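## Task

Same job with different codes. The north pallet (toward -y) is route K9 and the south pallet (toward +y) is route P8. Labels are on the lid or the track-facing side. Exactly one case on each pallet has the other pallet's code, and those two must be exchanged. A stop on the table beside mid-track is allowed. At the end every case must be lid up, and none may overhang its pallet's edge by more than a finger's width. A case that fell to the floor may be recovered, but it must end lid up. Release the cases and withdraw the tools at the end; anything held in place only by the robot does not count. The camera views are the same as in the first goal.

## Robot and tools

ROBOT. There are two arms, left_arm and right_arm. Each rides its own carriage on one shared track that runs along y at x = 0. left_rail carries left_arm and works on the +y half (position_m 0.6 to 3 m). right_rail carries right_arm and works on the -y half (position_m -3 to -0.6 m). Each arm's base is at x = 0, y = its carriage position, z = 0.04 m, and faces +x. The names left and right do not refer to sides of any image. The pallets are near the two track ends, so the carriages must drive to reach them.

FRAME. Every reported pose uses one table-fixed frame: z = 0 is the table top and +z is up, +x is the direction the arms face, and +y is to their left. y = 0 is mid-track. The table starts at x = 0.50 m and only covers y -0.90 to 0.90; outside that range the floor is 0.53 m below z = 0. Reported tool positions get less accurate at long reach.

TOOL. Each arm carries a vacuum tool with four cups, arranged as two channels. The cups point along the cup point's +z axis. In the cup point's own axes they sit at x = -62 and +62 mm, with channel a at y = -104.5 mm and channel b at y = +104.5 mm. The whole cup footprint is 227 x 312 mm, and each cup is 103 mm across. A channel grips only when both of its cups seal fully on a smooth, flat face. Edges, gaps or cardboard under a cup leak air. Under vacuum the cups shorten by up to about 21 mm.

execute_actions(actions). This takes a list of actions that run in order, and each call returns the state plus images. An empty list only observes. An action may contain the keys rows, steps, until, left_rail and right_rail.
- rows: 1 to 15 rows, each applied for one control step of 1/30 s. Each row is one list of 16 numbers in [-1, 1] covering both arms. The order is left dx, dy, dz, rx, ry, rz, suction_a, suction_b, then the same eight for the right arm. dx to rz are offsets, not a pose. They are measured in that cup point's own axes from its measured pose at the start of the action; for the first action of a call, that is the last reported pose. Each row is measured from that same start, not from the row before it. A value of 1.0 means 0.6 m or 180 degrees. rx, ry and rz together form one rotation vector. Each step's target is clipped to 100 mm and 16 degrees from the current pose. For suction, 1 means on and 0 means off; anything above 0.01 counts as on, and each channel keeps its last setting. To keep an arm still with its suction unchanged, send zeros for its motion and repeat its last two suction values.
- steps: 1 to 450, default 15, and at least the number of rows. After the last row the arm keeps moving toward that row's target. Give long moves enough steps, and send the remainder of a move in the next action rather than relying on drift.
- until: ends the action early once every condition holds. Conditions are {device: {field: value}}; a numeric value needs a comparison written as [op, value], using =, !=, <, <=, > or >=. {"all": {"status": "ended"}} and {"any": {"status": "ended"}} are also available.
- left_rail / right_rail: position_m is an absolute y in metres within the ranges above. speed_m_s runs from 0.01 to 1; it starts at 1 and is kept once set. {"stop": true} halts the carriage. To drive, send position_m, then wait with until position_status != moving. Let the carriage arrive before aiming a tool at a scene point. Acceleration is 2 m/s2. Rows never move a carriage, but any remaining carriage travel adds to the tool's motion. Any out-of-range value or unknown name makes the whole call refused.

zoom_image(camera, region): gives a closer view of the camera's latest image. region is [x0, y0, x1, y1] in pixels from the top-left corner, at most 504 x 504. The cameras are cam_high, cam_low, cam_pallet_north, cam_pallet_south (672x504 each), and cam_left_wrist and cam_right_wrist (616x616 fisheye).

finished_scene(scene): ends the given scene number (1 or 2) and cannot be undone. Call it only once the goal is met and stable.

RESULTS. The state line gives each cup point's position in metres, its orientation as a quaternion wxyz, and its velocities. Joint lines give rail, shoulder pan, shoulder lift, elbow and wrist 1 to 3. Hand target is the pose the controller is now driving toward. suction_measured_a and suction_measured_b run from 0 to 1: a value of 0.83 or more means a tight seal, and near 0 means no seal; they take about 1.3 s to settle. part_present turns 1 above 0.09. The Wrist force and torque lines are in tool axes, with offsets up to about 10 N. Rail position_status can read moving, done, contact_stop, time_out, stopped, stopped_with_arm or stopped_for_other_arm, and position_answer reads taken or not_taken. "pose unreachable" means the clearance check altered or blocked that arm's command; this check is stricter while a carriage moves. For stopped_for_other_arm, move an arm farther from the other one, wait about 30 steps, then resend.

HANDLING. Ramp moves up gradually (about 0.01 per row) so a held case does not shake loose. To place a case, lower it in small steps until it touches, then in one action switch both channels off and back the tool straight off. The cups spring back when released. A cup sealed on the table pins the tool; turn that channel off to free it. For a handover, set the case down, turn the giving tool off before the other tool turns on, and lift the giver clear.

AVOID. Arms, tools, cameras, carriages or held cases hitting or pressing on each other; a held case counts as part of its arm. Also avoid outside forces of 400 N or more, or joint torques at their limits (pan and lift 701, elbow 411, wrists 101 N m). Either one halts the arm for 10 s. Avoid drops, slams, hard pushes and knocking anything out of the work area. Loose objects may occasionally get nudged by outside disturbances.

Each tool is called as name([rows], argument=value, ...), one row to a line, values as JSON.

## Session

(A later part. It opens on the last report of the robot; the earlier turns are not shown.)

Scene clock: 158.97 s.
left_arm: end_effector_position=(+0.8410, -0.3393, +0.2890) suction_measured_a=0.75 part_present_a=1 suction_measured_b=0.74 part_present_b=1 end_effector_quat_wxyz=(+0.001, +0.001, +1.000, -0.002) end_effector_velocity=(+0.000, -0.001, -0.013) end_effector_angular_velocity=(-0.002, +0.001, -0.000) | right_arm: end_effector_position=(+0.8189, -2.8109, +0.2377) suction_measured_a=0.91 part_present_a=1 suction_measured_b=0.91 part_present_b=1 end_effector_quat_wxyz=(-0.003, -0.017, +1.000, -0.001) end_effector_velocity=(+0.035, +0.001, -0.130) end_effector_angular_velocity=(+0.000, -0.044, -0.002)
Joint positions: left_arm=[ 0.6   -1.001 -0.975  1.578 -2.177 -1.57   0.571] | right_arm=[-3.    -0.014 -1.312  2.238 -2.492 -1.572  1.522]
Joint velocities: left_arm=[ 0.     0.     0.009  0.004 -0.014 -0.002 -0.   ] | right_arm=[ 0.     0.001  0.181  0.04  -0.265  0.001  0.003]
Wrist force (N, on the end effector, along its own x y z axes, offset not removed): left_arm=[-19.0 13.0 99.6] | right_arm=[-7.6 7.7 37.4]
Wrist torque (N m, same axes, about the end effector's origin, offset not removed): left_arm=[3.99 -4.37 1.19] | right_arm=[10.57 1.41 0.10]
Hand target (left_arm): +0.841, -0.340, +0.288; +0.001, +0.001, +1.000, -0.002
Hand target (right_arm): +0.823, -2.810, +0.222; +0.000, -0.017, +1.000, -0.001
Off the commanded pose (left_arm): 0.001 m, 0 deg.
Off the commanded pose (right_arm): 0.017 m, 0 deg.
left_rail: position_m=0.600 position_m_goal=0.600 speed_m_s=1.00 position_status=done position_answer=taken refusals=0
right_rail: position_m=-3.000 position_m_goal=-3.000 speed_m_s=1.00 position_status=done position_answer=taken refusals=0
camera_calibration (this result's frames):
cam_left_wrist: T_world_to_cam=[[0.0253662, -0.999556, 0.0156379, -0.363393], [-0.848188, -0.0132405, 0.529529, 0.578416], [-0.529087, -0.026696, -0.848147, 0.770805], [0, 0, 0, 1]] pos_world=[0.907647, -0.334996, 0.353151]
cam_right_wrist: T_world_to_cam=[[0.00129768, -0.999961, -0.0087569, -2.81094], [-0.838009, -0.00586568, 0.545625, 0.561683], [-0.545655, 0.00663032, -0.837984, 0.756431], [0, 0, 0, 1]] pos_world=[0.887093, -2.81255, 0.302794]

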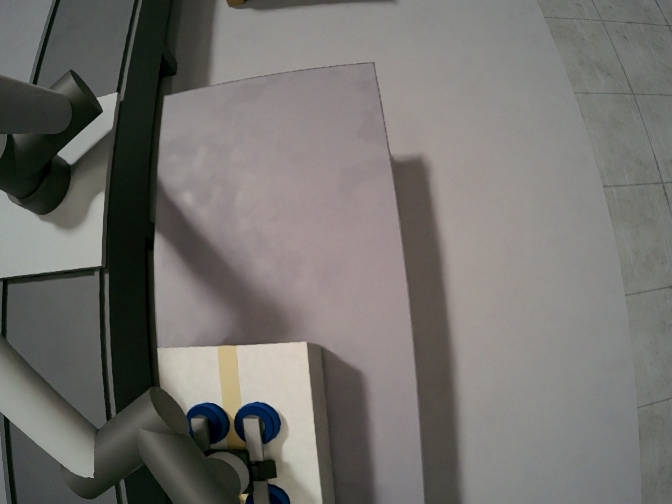

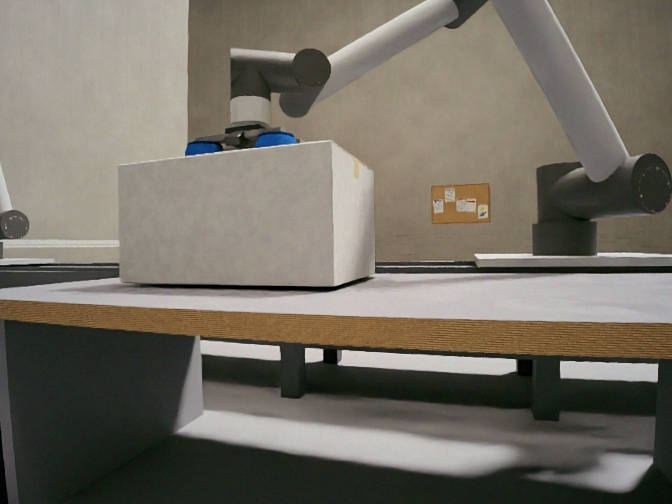

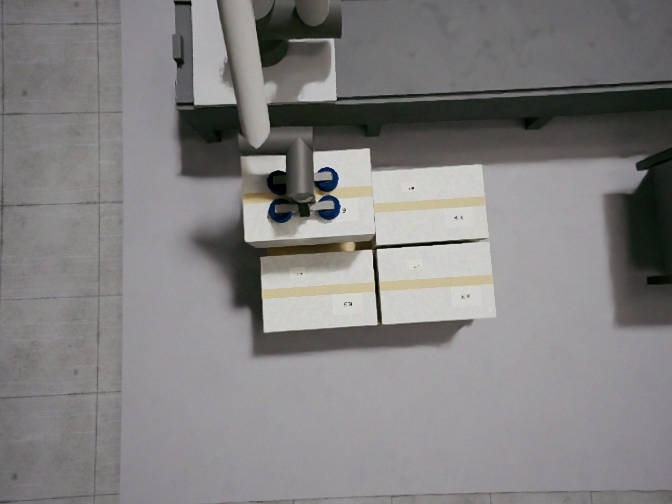

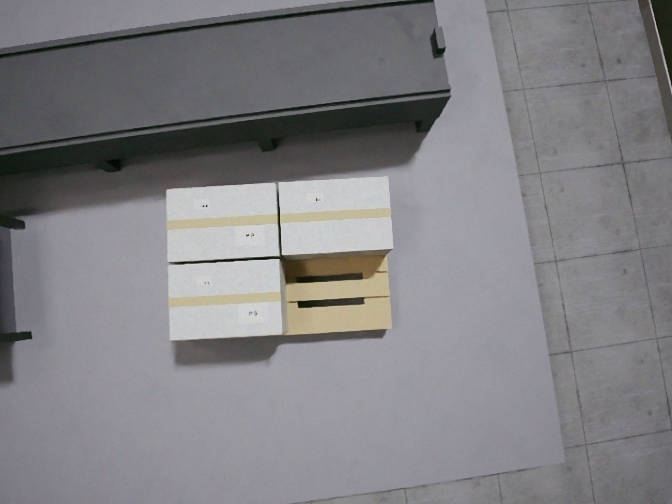

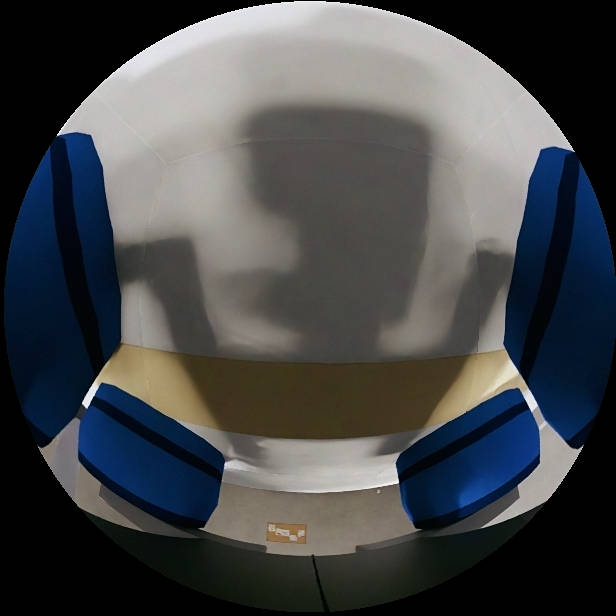

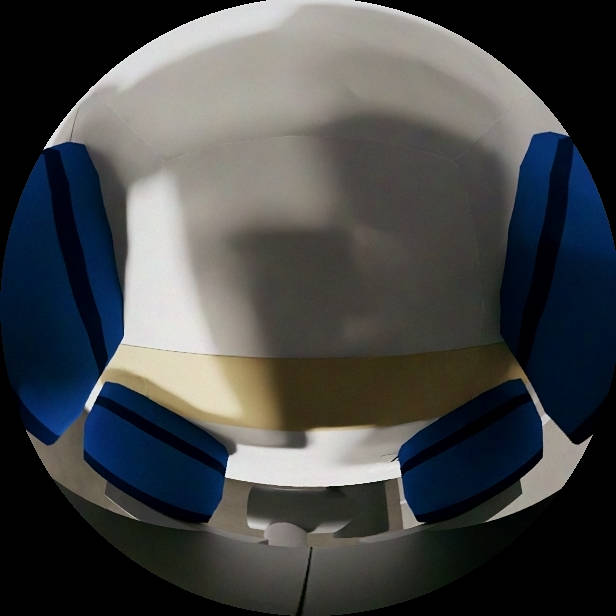

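execute_actions(actions=[])

Scene clock: 163.90 s.
left_arm: end_effector_position=(+0.8411, -0.3398, +0.2881) suction_measured_a=0.89 part_present_a=1 suction_measured_b=0.89 part_present_b=1 end_effector_quat_wxyz=(+0.001, +0.001, +1.000, -0.002) end_effector_velocity=(+0.000, +0.000, +0.000) end_effector_angular_velocity=(-0.000, -0.000, -0.000) | right_arm: end_effector_position=(+0.8234, -2.8104, +0.2217) suction_measured_a=0.91 part_present_a=1 suction_measured_b=0.91 part_present_b=1 end_effector_quat_wxyz=(+0.000, -0.017, +1.000, -0.001) end_effector_velocity=(-0.000, +0.000, -0.000) end_effector_angular_velocity=(-0.000, +0.000, -0.000)
Joint positions: left_arm=[ 0.6   -1.001 -0.974  1.578 -2.179 -1.571  0.571] | right_arm=[-3.    -0.013 -1.289  2.243 -2.525 -1.572  1.523]
Joint velocities: left_arm=[ 0.  0. -0.  0. -0. -0.  0.] | right_arm=[ 0.  0.  0. -0.  0. -0.  0.]
Wrist force (N, on the end effector, along its own x y z axes, offset not removed): left_arm=[-7.0 0.1 49.2] | right_arm=[-7.1 5.9 18.6]
Wrist torque (N m, same axes, about the end effector's origin, offset not removed): left_arm=[6.22 -0.26 -0.15] | right_arm=[9.43 1.56 0.03]
Hand target (left_arm): +0.841, -0.340, +0.288; +0.001, +0.001, +1.000, -0.002
Hand target (right_arm): +0.823, -2.810, +0.222; +0.000, -0.017, +1.000, -0.001
Off the commanded pose (left_arm): 0.000 m, 0 deg.
Off the commanded pose (right_arm): 0.001 m, 0 deg.
left_rail: position_m=0.600 position_m_goal=0.600 speed_m_s=1.00 position_status=done position_answer=taken refusals=0
right_rail: position_m=-3.000 position_m_goal=-3.000 speed_m_s=1.00 position_status=done position_answer=taken refusals=0
camera_calibration (this result's frames):
cam_left_wrist: T_world_to_cam=[[0.0251554, -0.999546, 0.0165883, -0.363979], [-0.848374, -0.0125676, 0.529249, 0.579435], [-0.5288, -0.0273865, -0.848305, 0.769625], [0, 0, 0, 1]] pos_world=[0.907711, -0.335454, 0.352249]
cam_right_wrist: T_world_to_cam=[[0.00131746, -0.999959, -0.00890544, -2.81052], [-0.84116, -0.00592409, 0.540754, 0.577706], [-0.540785, 0.00677848, -0.841134, 0.742501], [0, 0, 0, 1]] pos_world=[0.891179, -2.81201, 0.287117]

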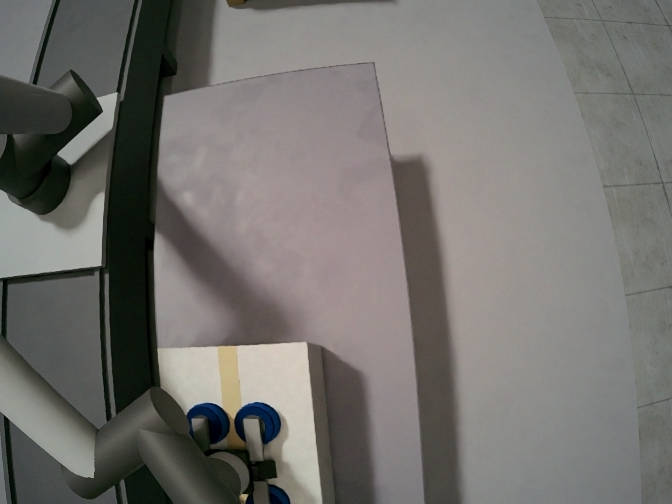

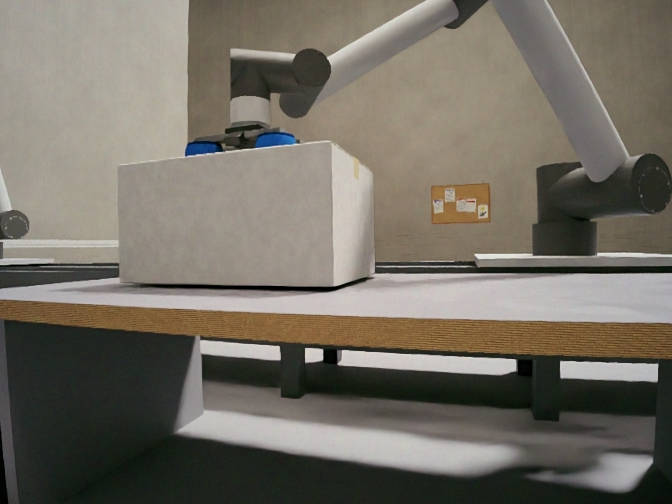

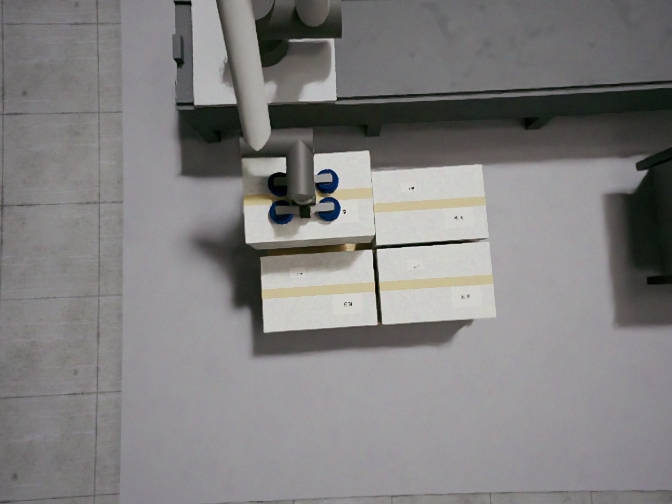

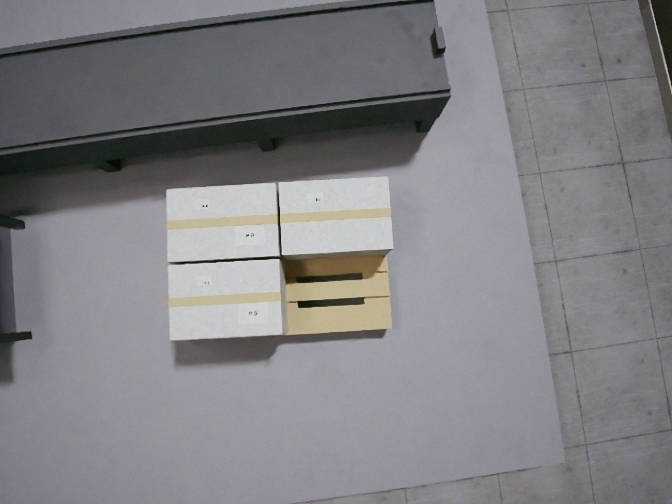

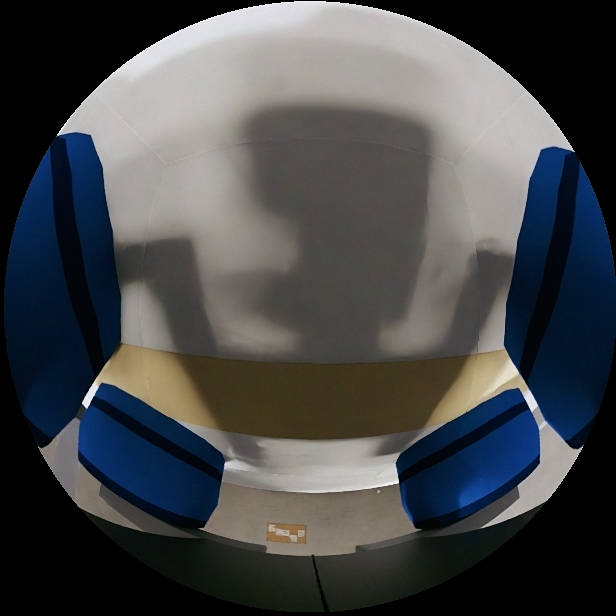

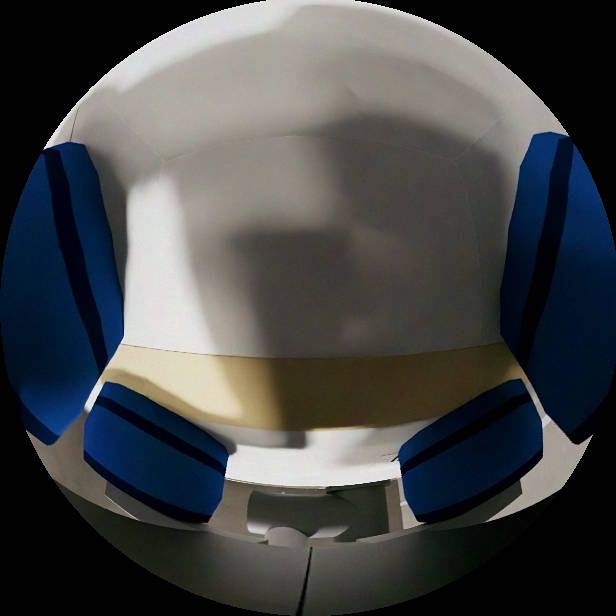

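execute_actions([
  {"rows":[[0,0,-0.012,0,0,0,1,1,0,0,0.015,0,0,0,1,1],[0,0,-0.028,0,0,0,1,1,0,0,0.035,0,0,0,1,1],[0,0.01,-0.045,0,0,0,1,1,0,0,0.06,0,0,0,1,1],[-0.01,0.03,-0.06,0,0,0,1,1,0,0,0.09,0,0,0,1,1],[-0.03,0.06,-0.07,0,0,0.001,1,1,0,0,0.13,0,0,0,1,1],[-0.06,0.1,-0.07,0,0,0.002,1,1,0,0,0.18,0,0,0,1,1],[-0.09,0.15,-0.07,0,0,0.004,1,1,0,0,0.478,0,0,0,1,1],[-0.5,0.85,-0.07,0,0,0.019,1,1,0,0,0.478,0,0,0,1,1]],"steps":8},
  {"left_rail":{"position_m":3.0},"steps":20},
])

Scene clock: 172.43 s.
left_arm: end_effector_position=(+1.0141, +0.3376, +0.3226) suction_measured_a=0.89 part_present_a=1 suction_measured_b=0.89 part_present_b=1 end_effector_quat_wxyz=(+0.002, +0.029, +1.000, -0.001) end_effector_velocity=(+0.238, +1.414, +0.014) end_effector_angular_velocity=(-0.005, -0.006, -0.000) | right_arm: end_effector_position=(+0.8214, -2.8115, -0.0574) suction_measured_a=0.91 part_present_a=1 suction_measured_b=0.91 part_present_b=1 end_effector_quat_wxyz=(-0.001, -0.017, +1.000, -0.001) end_effector_velocity=(+0.021, +0.003, -0.062) end_effector_angular_velocity=(+0.001, -0.020, -0.000)
Joint positions: left_arm=[ 0.974 -0.729 -1.058  1.668 -2.185 -1.57   0.899] | right_arm=[-3.    -0.015 -0.896  2.3   -2.972 -1.572  1.521]
Joint velocities: left_arm=[ 1.001  0.396 -0.028  0.027 -0.007 -0.001  0.396] | right_arm=[ 0.     0.003  0.104 -0.028 -0.096  0.001  0.003]
Wrist force (N, on the end effector, along its own x y z axes, offset not removed): left_arm=[2.0 -1.5 54.0] | right_arm=[-7.5 6.5 29.4]
Wrist torque (N m, same axes, about the end effector's origin, offset not removed): left_arm=[6.43 0.19 -0.35] | right_arm=[9.92 0.95 0.26]
Hand target (left_arm): +1.053, +0.467, +0.325; +0.002, +0.029, +1.000, -0.002
Hand target (right_arm): +0.824, -2.811, -0.065; +0.000, -0.017, +1.000, -0.001
Off the commanded pose (left_arm): 0.243 m, 0 deg; position clipped at the last step of the last action.
Off the commanded pose (right_arm): 0.008 m, 0 deg.
left_rail: position_m=0.974 position_m_goal=3.000 speed_m_s=1.00 position_status=moving position_answer=taken refusals=0
right_rail: position_m=-3.000 position_m_goal=-3.000 speed_m_s=1.00 position_status=done position_answer=taken refusals=0
camera_calibration (this result's frames):
cam_left_wrist: T_world_to_cam=[[-0.0314325, -0.999396, 0.01485, 0.366079], [-0.848115, 0.0345302, 0.528686, 0.7005], [-0.528879, 0.00402344, -0.848688, 0.898611], [0, 0, 0, 1]] pos_world=[1.08087, 0.338053, 0.38686]
cam_right_wrist: T_world_to_cam=[[0.00109821, -0.99996, -0.00882131, -2.814], [-0.839826, -0.00571096, 0.542825, 0.726533], [-0.542854, 0.00681223, -0.839799, 0.508504], [0, 0, 0, 1]] pos_world=[0.889295, -2.8132, 0.00783769]

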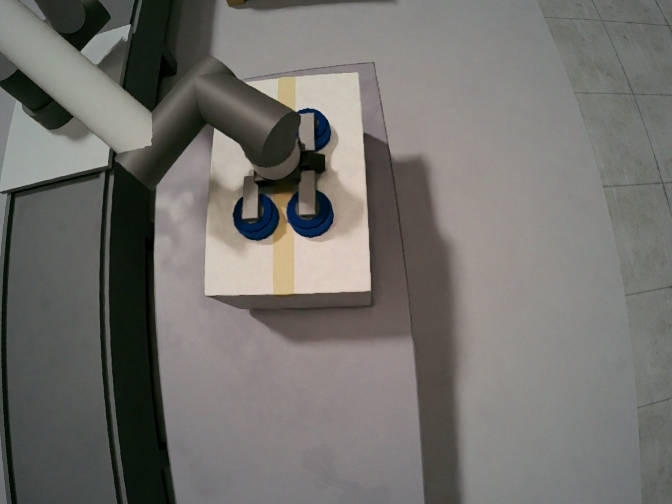

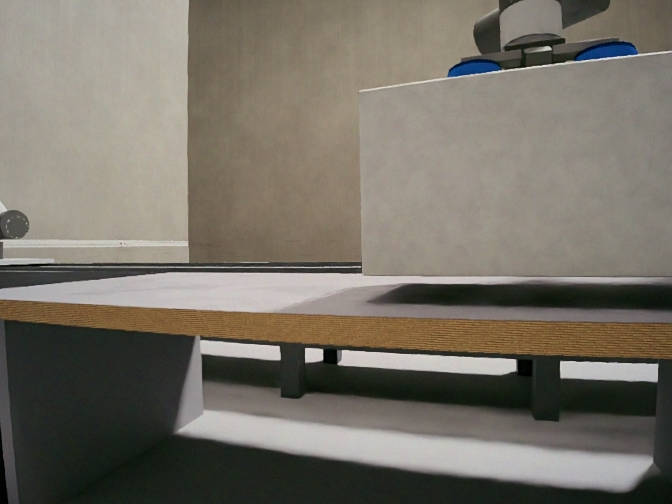

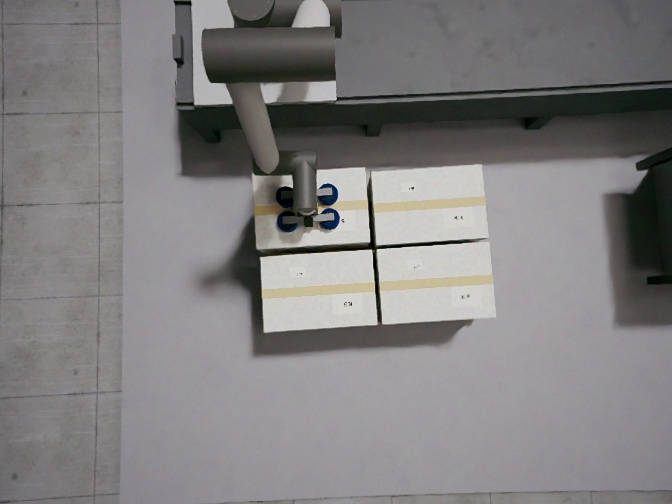

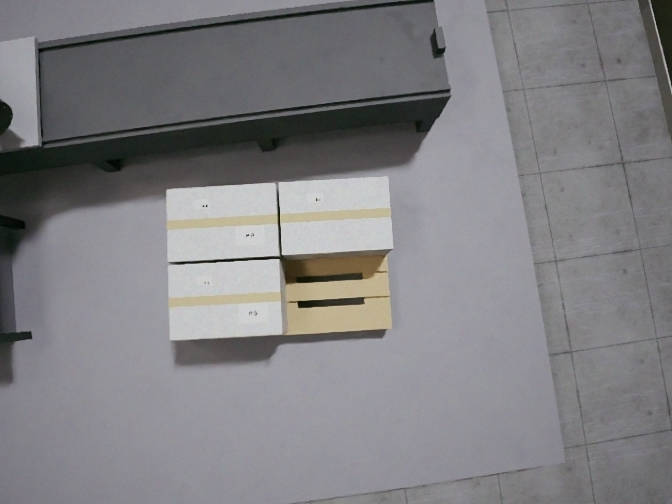

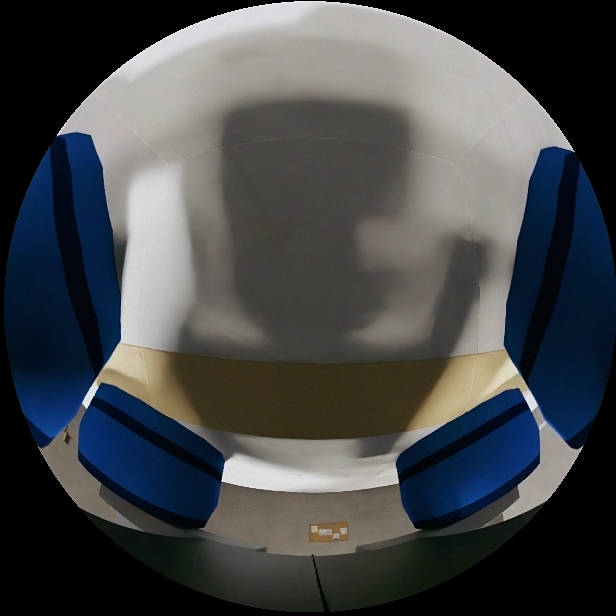

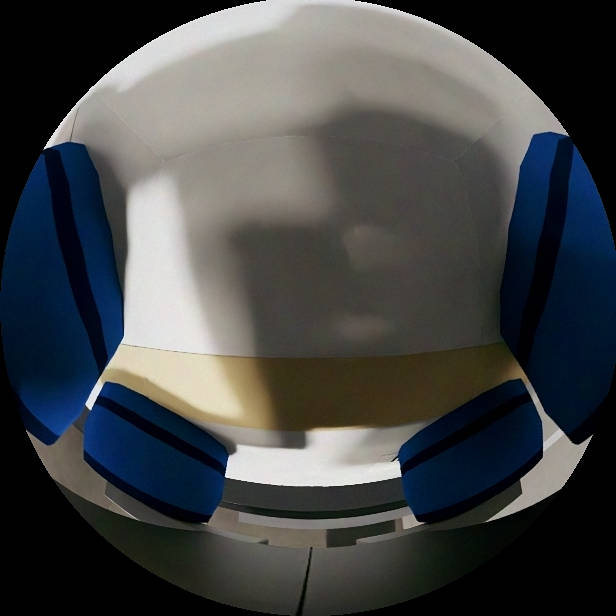

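execute_actions(actions=[])

zoom_image(camera="cam_pallet_north", region=[240, 150, 390, 270])

Scene clock: 175.57 s.
left_arm: end_effector_position=(+1.0530, +2.4335, +0.3249) suction_measured_a=0.89 part_present_a=1 suction_measured_b=0.89 part_present_b=1 end_effector_quat_wxyz=(+0.002, +0.029, +1.000, -0.002) end_effector_velocity=(+0.000, +0.000, -0.000) end_effector_angular_velocity=(+0.000, +0.000, +0.000) | right_arm: end_effector_position=(+0.8238, -2.8111, -0.0650) suction_measured_a=0.91 part_present_a=1 suction_measured_b=0.91 part_present_b=1 end_effector_quat_wxyz=(+0.000, -0.017, +1.000, -0.001) end_effector_velocity=(-0.000, +0.000, -0.000) end_effector_angular_velocity=(-0.000, +0.000, -0.000)
Joint positions: left_arm=[ 3.    -0.662 -1.062  1.67  -2.185 -1.571  0.967] | right_arm=[-3.    -0.014 -0.884  2.296 -2.984 -1.572  1.522]
Joint velocities: left_arm=[ 0.  0.  0.  0.  0.  0. -0.] | right_arm=[ 0.  0.  0. -0.  0. -0.  0.]
Wrist force (N, on the end effector, along its own x y z axes, offset not removed): left_arm=[-9.1 5.1 44.4] | right_arm=[-4.6 6.6 18.2]
Wrist torque (N m, same axes, about the end effector's origin, offset not removed): left_arm=[6.96 0.06 -0.49] | right_arm=[9.60 1.22 0.06]
Hand target (left_arm): +1.053, +2.434, +0.325; +0.002, +0.029, +1.000, -0.002
Hand target (right_arm): +0.824, -2.811, -0.065; +0.000, -0.017, +1.000, -0.001
Off the commanded pose (left_arm): 0.163 m, 0 deg; position clipped at the last step of the last action.
Off the commanded pose (right_arm): 0.000 m, 0 deg.
left_rail: position_m=3.000 position_m_goal=3.000 speed_m_s=1.00 position_status=done position_answer=taken refusals=0
right_rail: position_m=-3.000 position_m_goal=-3.000 speed_m_s=1.00 position_status=done position_answer=taken refusals=0
camera_calibration (this result's frames):
cam_left_wrist: T_world_to_cam=[[-0.0321244, -0.999362, 0.0156382, 2.46231], [-0.848456, 0.035537, 0.528071, 0.658001], [-0.52829, 0.00369561, -0.849056, 0.912961], [0, 0, 0, 1]] pos_world=[1.11969, 2.43398, 0.389177]
cam_right_wrist: T_world_to_cam=[[0.00131923, -0.999959, -0.00890905, -2.81376], [-0.841079, -0.00592854, 0.54088, 0.732999], [-0.54091, 0.00677967, -0.841053, 0.501685], [0, 0, 0, 1]] pos_world=[0.891589, -2.81271, 0.000411522]

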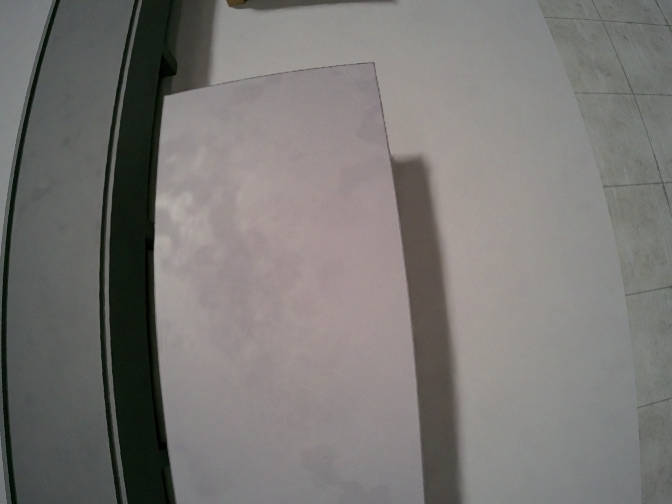

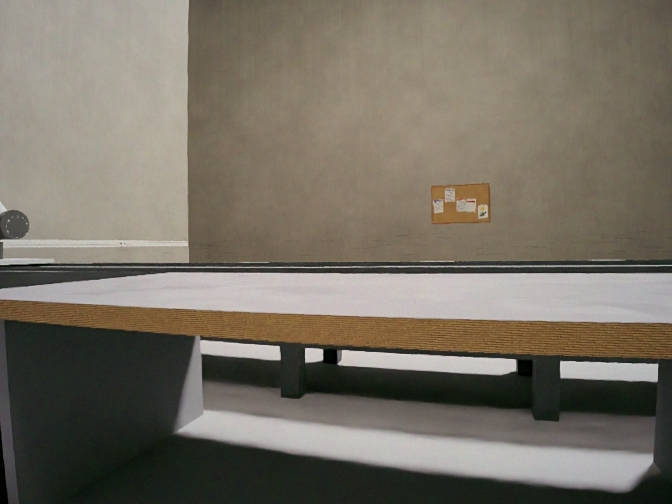

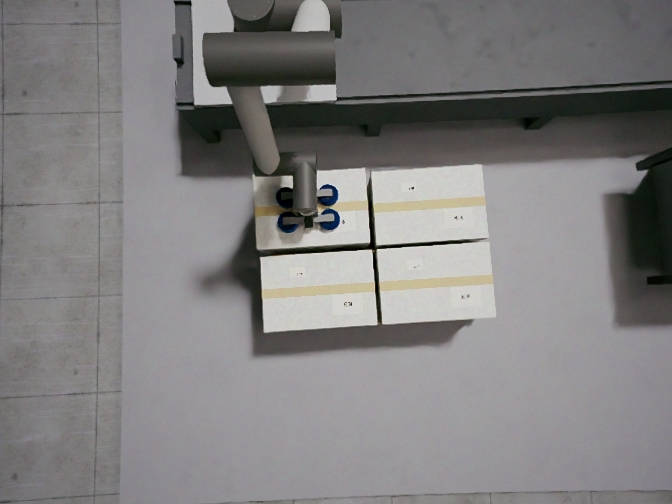

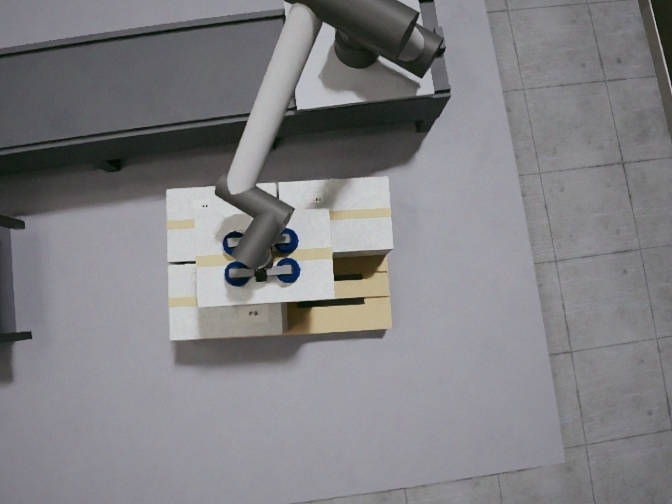

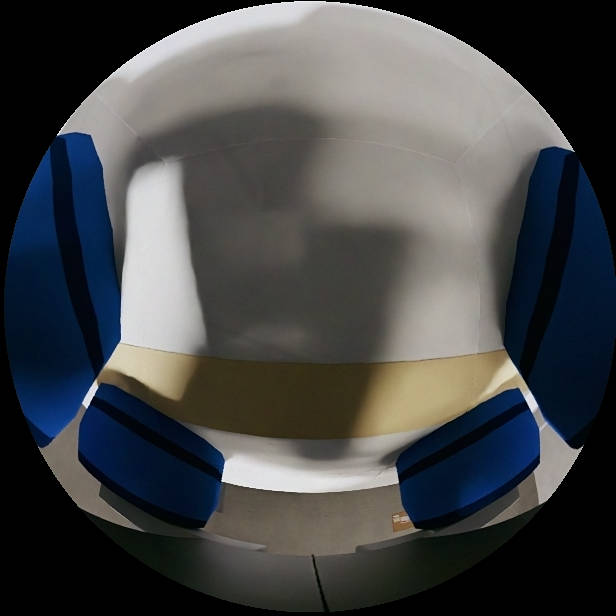

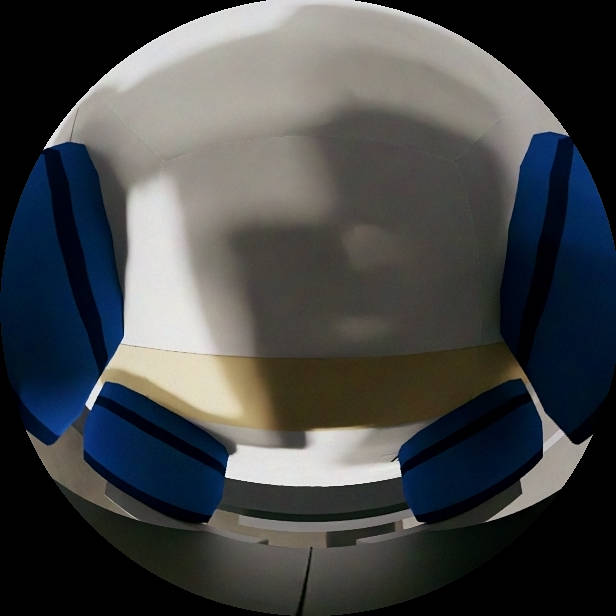

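Region (240, 150, 390, 270) of cam_pallet_north's 672x504 image, scaled by 3.360, with more detail than that image has; it fills the top 403 rows of this view, and the rest is white.

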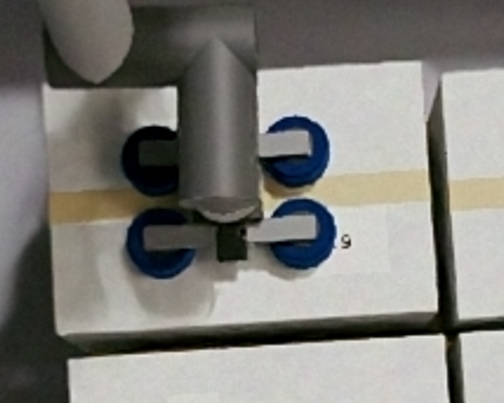

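execute_actions([
  {"rows":[[-0.01,0.02,0,0,0,0,1,1,-0.003,0.002,0.004,0,0,0,1,1],[-0.025,0.045,0.01,0,0,0,1,1,-0.006,0.004,0.01,0,0,0,1,1],[-0.045,0.08,0.02,0,0,0,1,1,-0.009,0.006,0.017,0,0,0,1,1],[-0.07,0.125,0.035,0,0,0,1,1,-0.012,0.008,0.025,0,0,0,1,1],[-0.1,0.18,0.055,0,0,0,1,1,-0.015,0.0095,0.033,0,0,0,1,1],[-0.294,0.537,0.175,0,0,0,1,1,-0.015,0.0095,0.041,0,0,0,1,1],[-0.294,0.537,0.175,0,0,0,1,1,-0.015,0.0095,0.048,0,0,0,1,1],[-0.294,0.537,0.175,0,0,0,1,1,-0.015,0.0095,0.054,0,0,0,1,1],[-0.294,0.537,0.175,0,0,0,1,1,-0.015,0.0095,0.059,0,0,0,1,1],[-0.294,0.537,0.175,0,0,0,1,1,-0.015,0.0095,0.063,0,0,0,1,1]],"steps":26},
])

Scene clock: 184.20 s.
left_arm: end_effector_position=(+1.2265, +2.7214, +0.2294) suction_measured_a=0.89 part_present_a=1 suction_measured_b=0.89 part_present_b=1 end_effector_quat_wxyz=(+0.003, +0.028, +1.000, -0.001) end_effector_velocity=(+0.156, +0.203, -0.075) end_effector_angular_velocity=(-0.005, -0.002, -0.005) | right_arm: end_effector_position=(+0.8326, -2.8051, -0.1026) suction_measured_a=0.91 part_present_a=1 suction_measured_b=0.91 part_present_b=1 end_effector_quat_wxyz=(+0.000, -0.017, +1.000, -0.001) end_effector_velocity=(+0.000, +0.000, -0.002) end_effector_angular_velocity=(-0.000, -0.000, +0.000)
Joint positions: left_arm=[ 3.    -0.384 -0.937  1.609 -2.249 -1.571  1.243] | right_arm=[-3.    -0.007 -0.824  2.276 -3.023 -1.572  1.529]
Joint velocities: left_arm=[ 0.     0.2    0.153 -0.157  0.001 -0.005  0.205] | right_arm=[ 0.     0.     0.003 -0.001 -0.002 -0.     0.   ]
Wrist force (N, on the end effector, along its own x y z axes, offset not removed): left_arm=[-23.8 51.0 70.8] | right_arm=[-3.3 5.0 19.3]
Wrist torque (N m, same axes, about the end effector's origin, offset not removed): left_arm=[0.17 -1.87 0.33] | right_arm=[9.28 1.18 0.10]
Hand target (left_arm): +1.246, +2.745, +0.220; +0.002, +0.029, +1.000, -0.002
Hand target (right_arm): +0.833, -2.805, -0.103; +0.000, -0.017, +1.000, -0.001
Off the commanded pose (left_arm): 0.033 m, 0 deg.
Off the commanded pose (right_arm): 0.000 m, 0 deg.
left_rail: position_m=3.000 position_m_goal=3.000 speed_m_s=1.00 position_status=done position_answer=taken refusals=0
right_rail: position_m=-3.000 position_m_goal=-3.000 speed_m_s=1.00 position_status=done position_answer=taken refusals=0
camera_calibration (this result's frames):
cam_left_wrist: T_world_to_cam=[[-0.030077, -0.999443, 0.0144352, 2.75501], [-0.849108, 0.0331669, 0.527178, 0.852833], [-0.527363, 0.0035989, -0.849633, 0.921695], [0, 0, 0, 1]] pos_world=[1.29308, 2.72188, 0.293739]
cam_right_wrist: T_world_to_cam=[[0.00131923, -0.999959, -0.00895097, -2.8082], [-0.841081, -0.00595119, 0.540877, 0.760725], [-0.540908, 0.00681495, -0.841054, 0.474925], [0, 0, 0, 1]] pos_world=[0.900427, -2.8068, -0.0371568]

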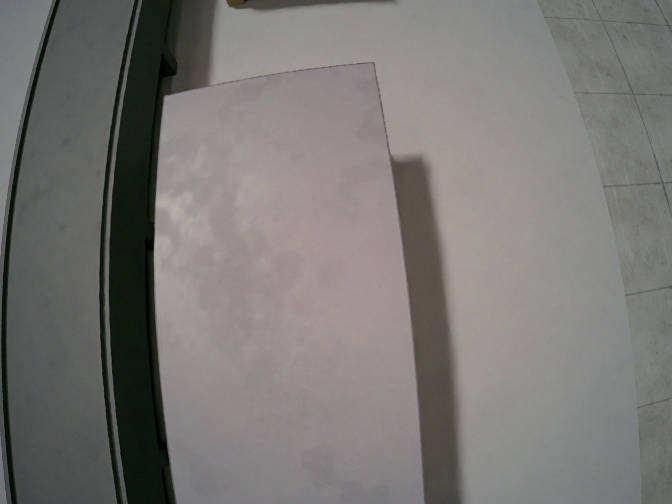

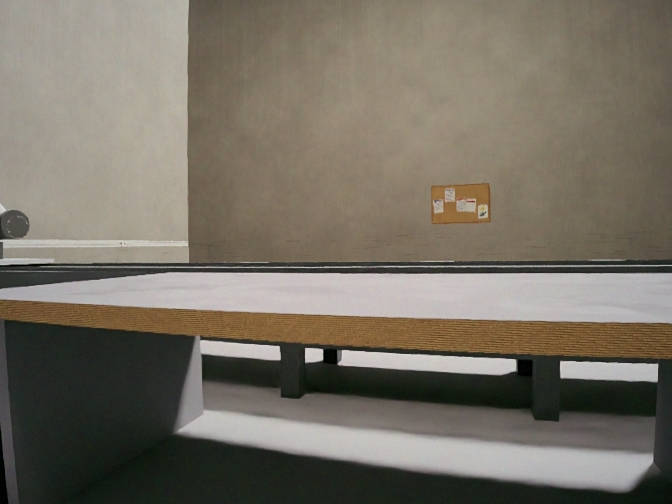

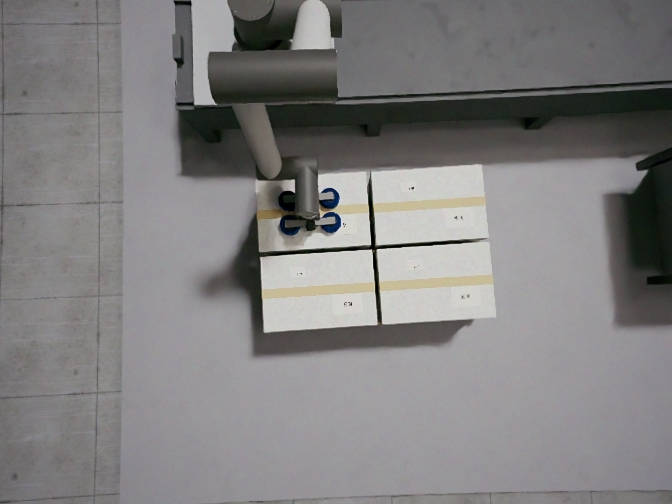

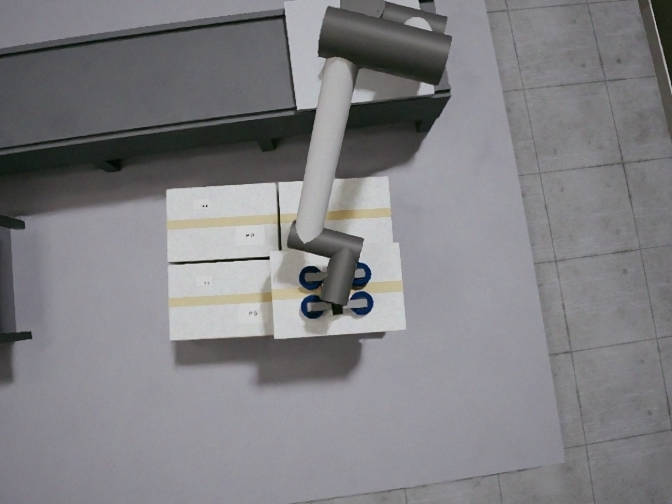

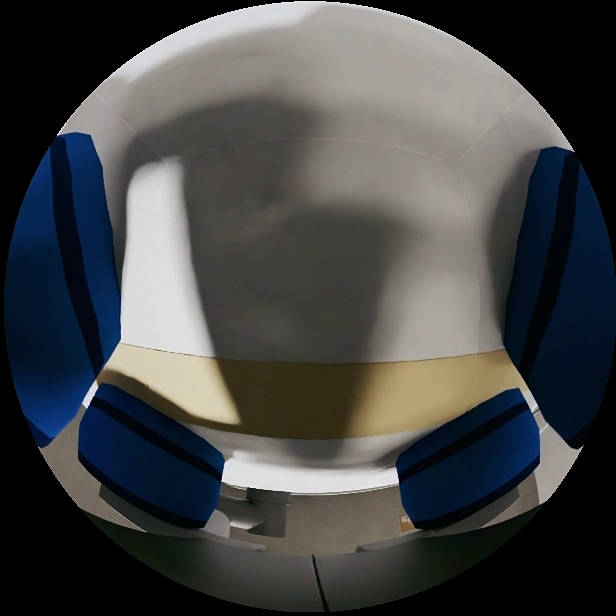

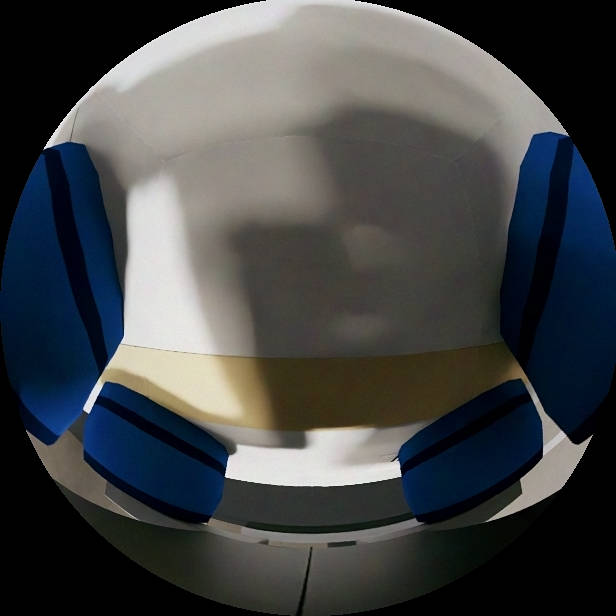

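execute_actions(actions=[])

zoom_image(camera="cam_pallet_south", region=[265, 235, 415, 355])

zoom_image(camera="cam_pallet_north", region=[240, 150, 390, 270])

Scene clock: 186.90 s.
left_arm: end_effector_position=(+1.2464, +2.7451, +0.2204) suction_measured_a=0.89 part_present_a=1 suction_measured_b=0.89 part_present_b=1 end_effector_quat_wxyz=(+0.002, +0.029, +1.000, -0.002) end_effector_velocity=(+0.000, +0.000, -0.000) end_effector_angular_velocity=(-0.000, +0.000, +0.000) | right_arm: end_effector_position=(+0.8327, -2.8051, -0.1028) suction_measured_a=0.91 part_present_a=1 suction_measured_b=0.91 part_present_b=1 end_effector_quat_wxyz=(+0.000, -0.017, +1.000, -0.001) end_effector_velocity=(-0.000, -0.000, -0.000) end_effector_angular_velocity=(-0.000, +0.000, +0.000)
Joint positions: left_arm=[ 3.    -0.36  -0.917  1.587 -2.247 -1.572  1.269] | right_arm=[-3.    -0.007 -0.824  2.276 -3.023 -1.572  1.529]
Joint velocities: left_arm=[ 0.  0.  0. -0. -0. -0.  0.] | right_arm=[ 0. -0.  0. -0. -0. -0. -0.]
Wrist force (N, on the end effector, along its own x y z axes, offset not removed): left_arm=[-0.1 -2.2 55.3] | right_arm=[-6.6 7.8 18.9]
Wrist torque (N m, same axes, about the end effector's origin, offset not removed): left_arm=[5.97 -1.27 -0.24] | right_arm=[9.73 1.45 0.04]
Hand target (left_arm): +1.246, +2.745, +0.220; +0.002, +0.029, +1.000, -0.002
Hand target (right_arm): +0.833, -2.805, -0.103; +0.000, -0.017, +1.000, -0.001
Off the commanded pose (left_arm): 0.002 m, 0 deg.
Off the commanded pose (right_arm): 0.000 m, 0 deg.
left_rail: position_m=3.000 position_m_goal=3.000 speed_m_s=1.00 position_status=done position_answer=taken refusals=0
right_rail: position_m=-3.000 position_m_goal=-3.000 speed_m_s=1.00 position_status=done position_answer=taken refusals=0
camera_calibration (this result's frames):
cam_left_wrist: T_world_to_cam=[[-0.0316542, -0.999377, 0.0156234, 2.78093], [-0.848883, 0.0351326, 0.527412, 0.868009], [-0.527632, 0.00343237, -0.849466, 0.92523], [0, 0, 0, 1]] pos_world=[1.31305, 2.74553, 0.284706]
cam_right_wrist: T_world_to_cam=[[0.00131911, -0.999959, -0.00890441, -2.8082], [-0.841075, -0.00592598, 0.540886, 0.760939], [-0.540917, 0.00677579, -0.841049, 0.474646], [0, 0, 0, 1]] pos_world=[0.900455, -2.80679, -0.0373865]

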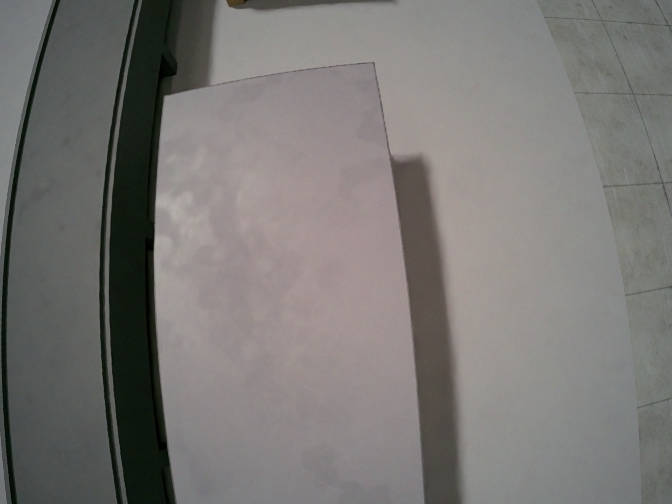

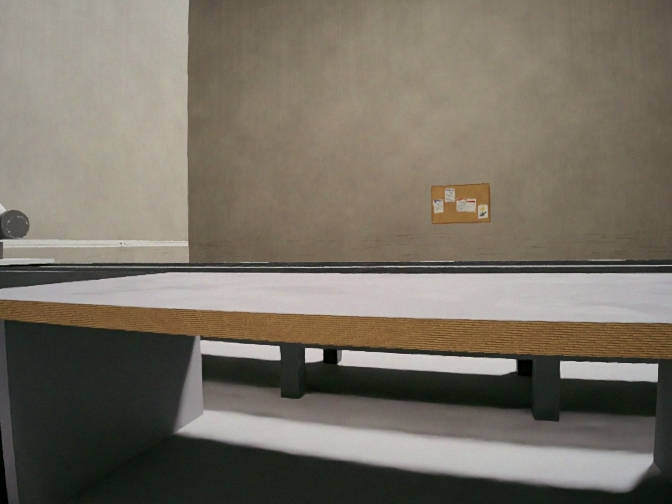

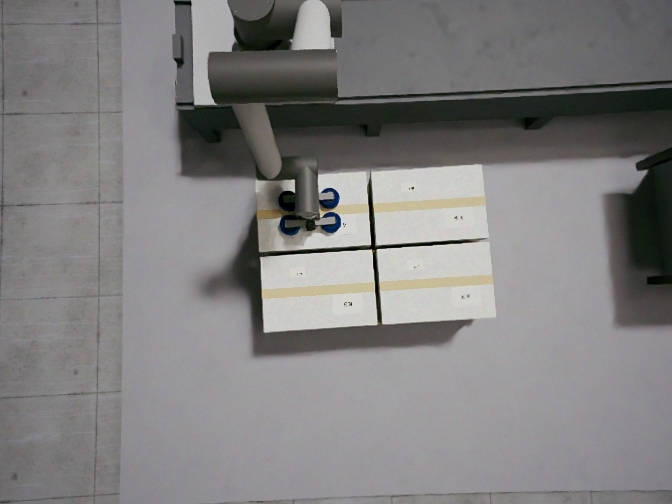

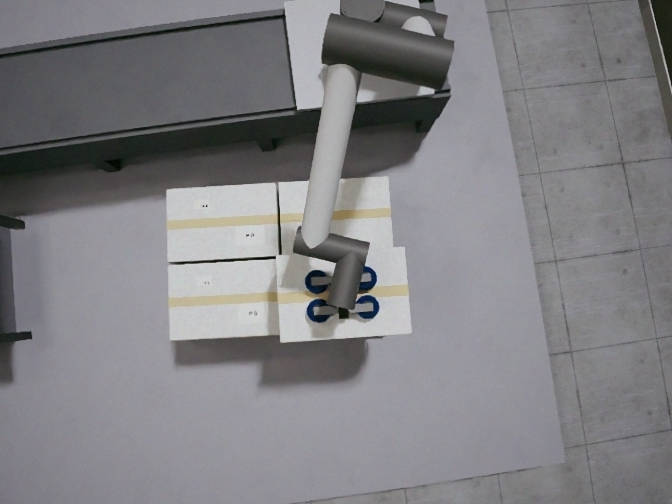

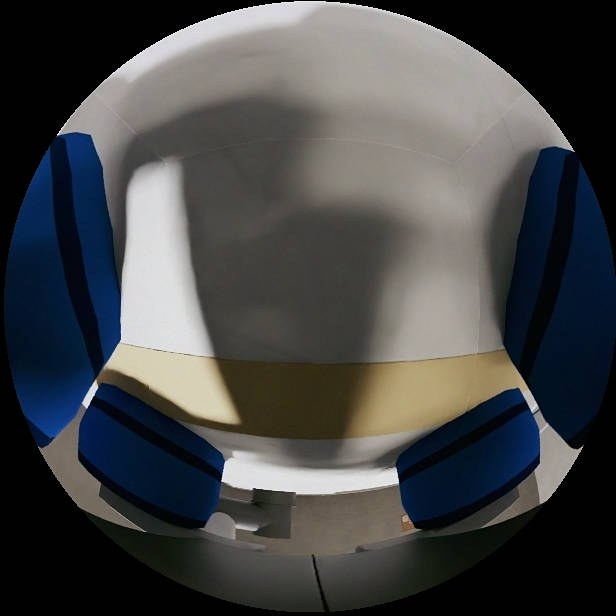

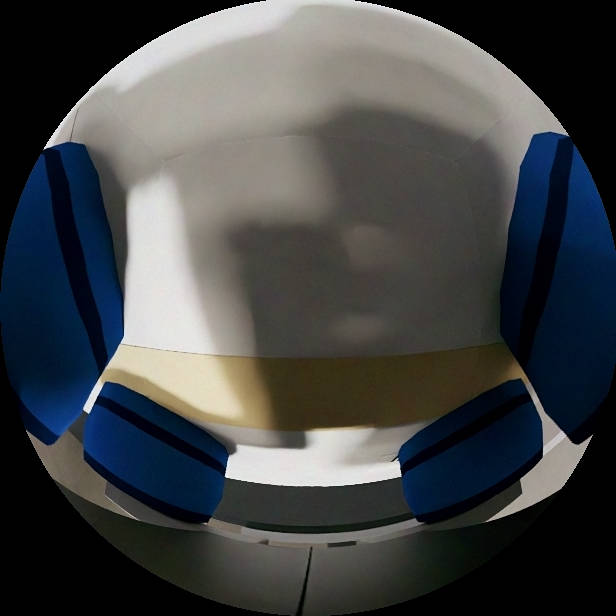

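Region (265, 235, 415, 355) of cam_pallet_south's 672x504 image, scaled by 3.360, with more detail than that image has; it fills the top 403 rows of this view, and the rest is white.

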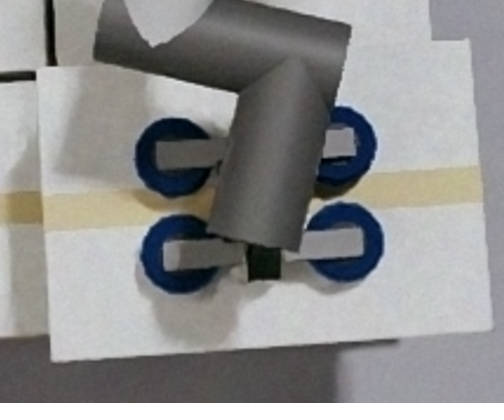

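Region (240, 150, 390, 270) of cam_pallet_north's 672x504 image, scaled by 3.360, with more detail than that image has; it fills the top 403 rows of this view, and the rest is white.

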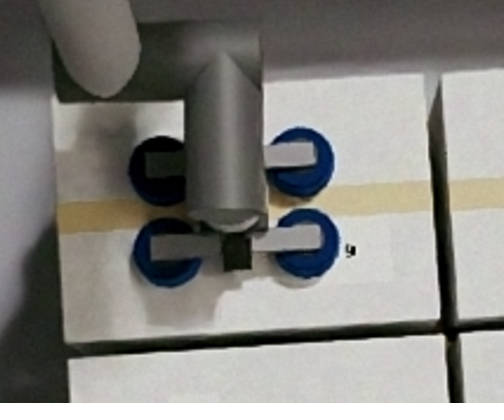

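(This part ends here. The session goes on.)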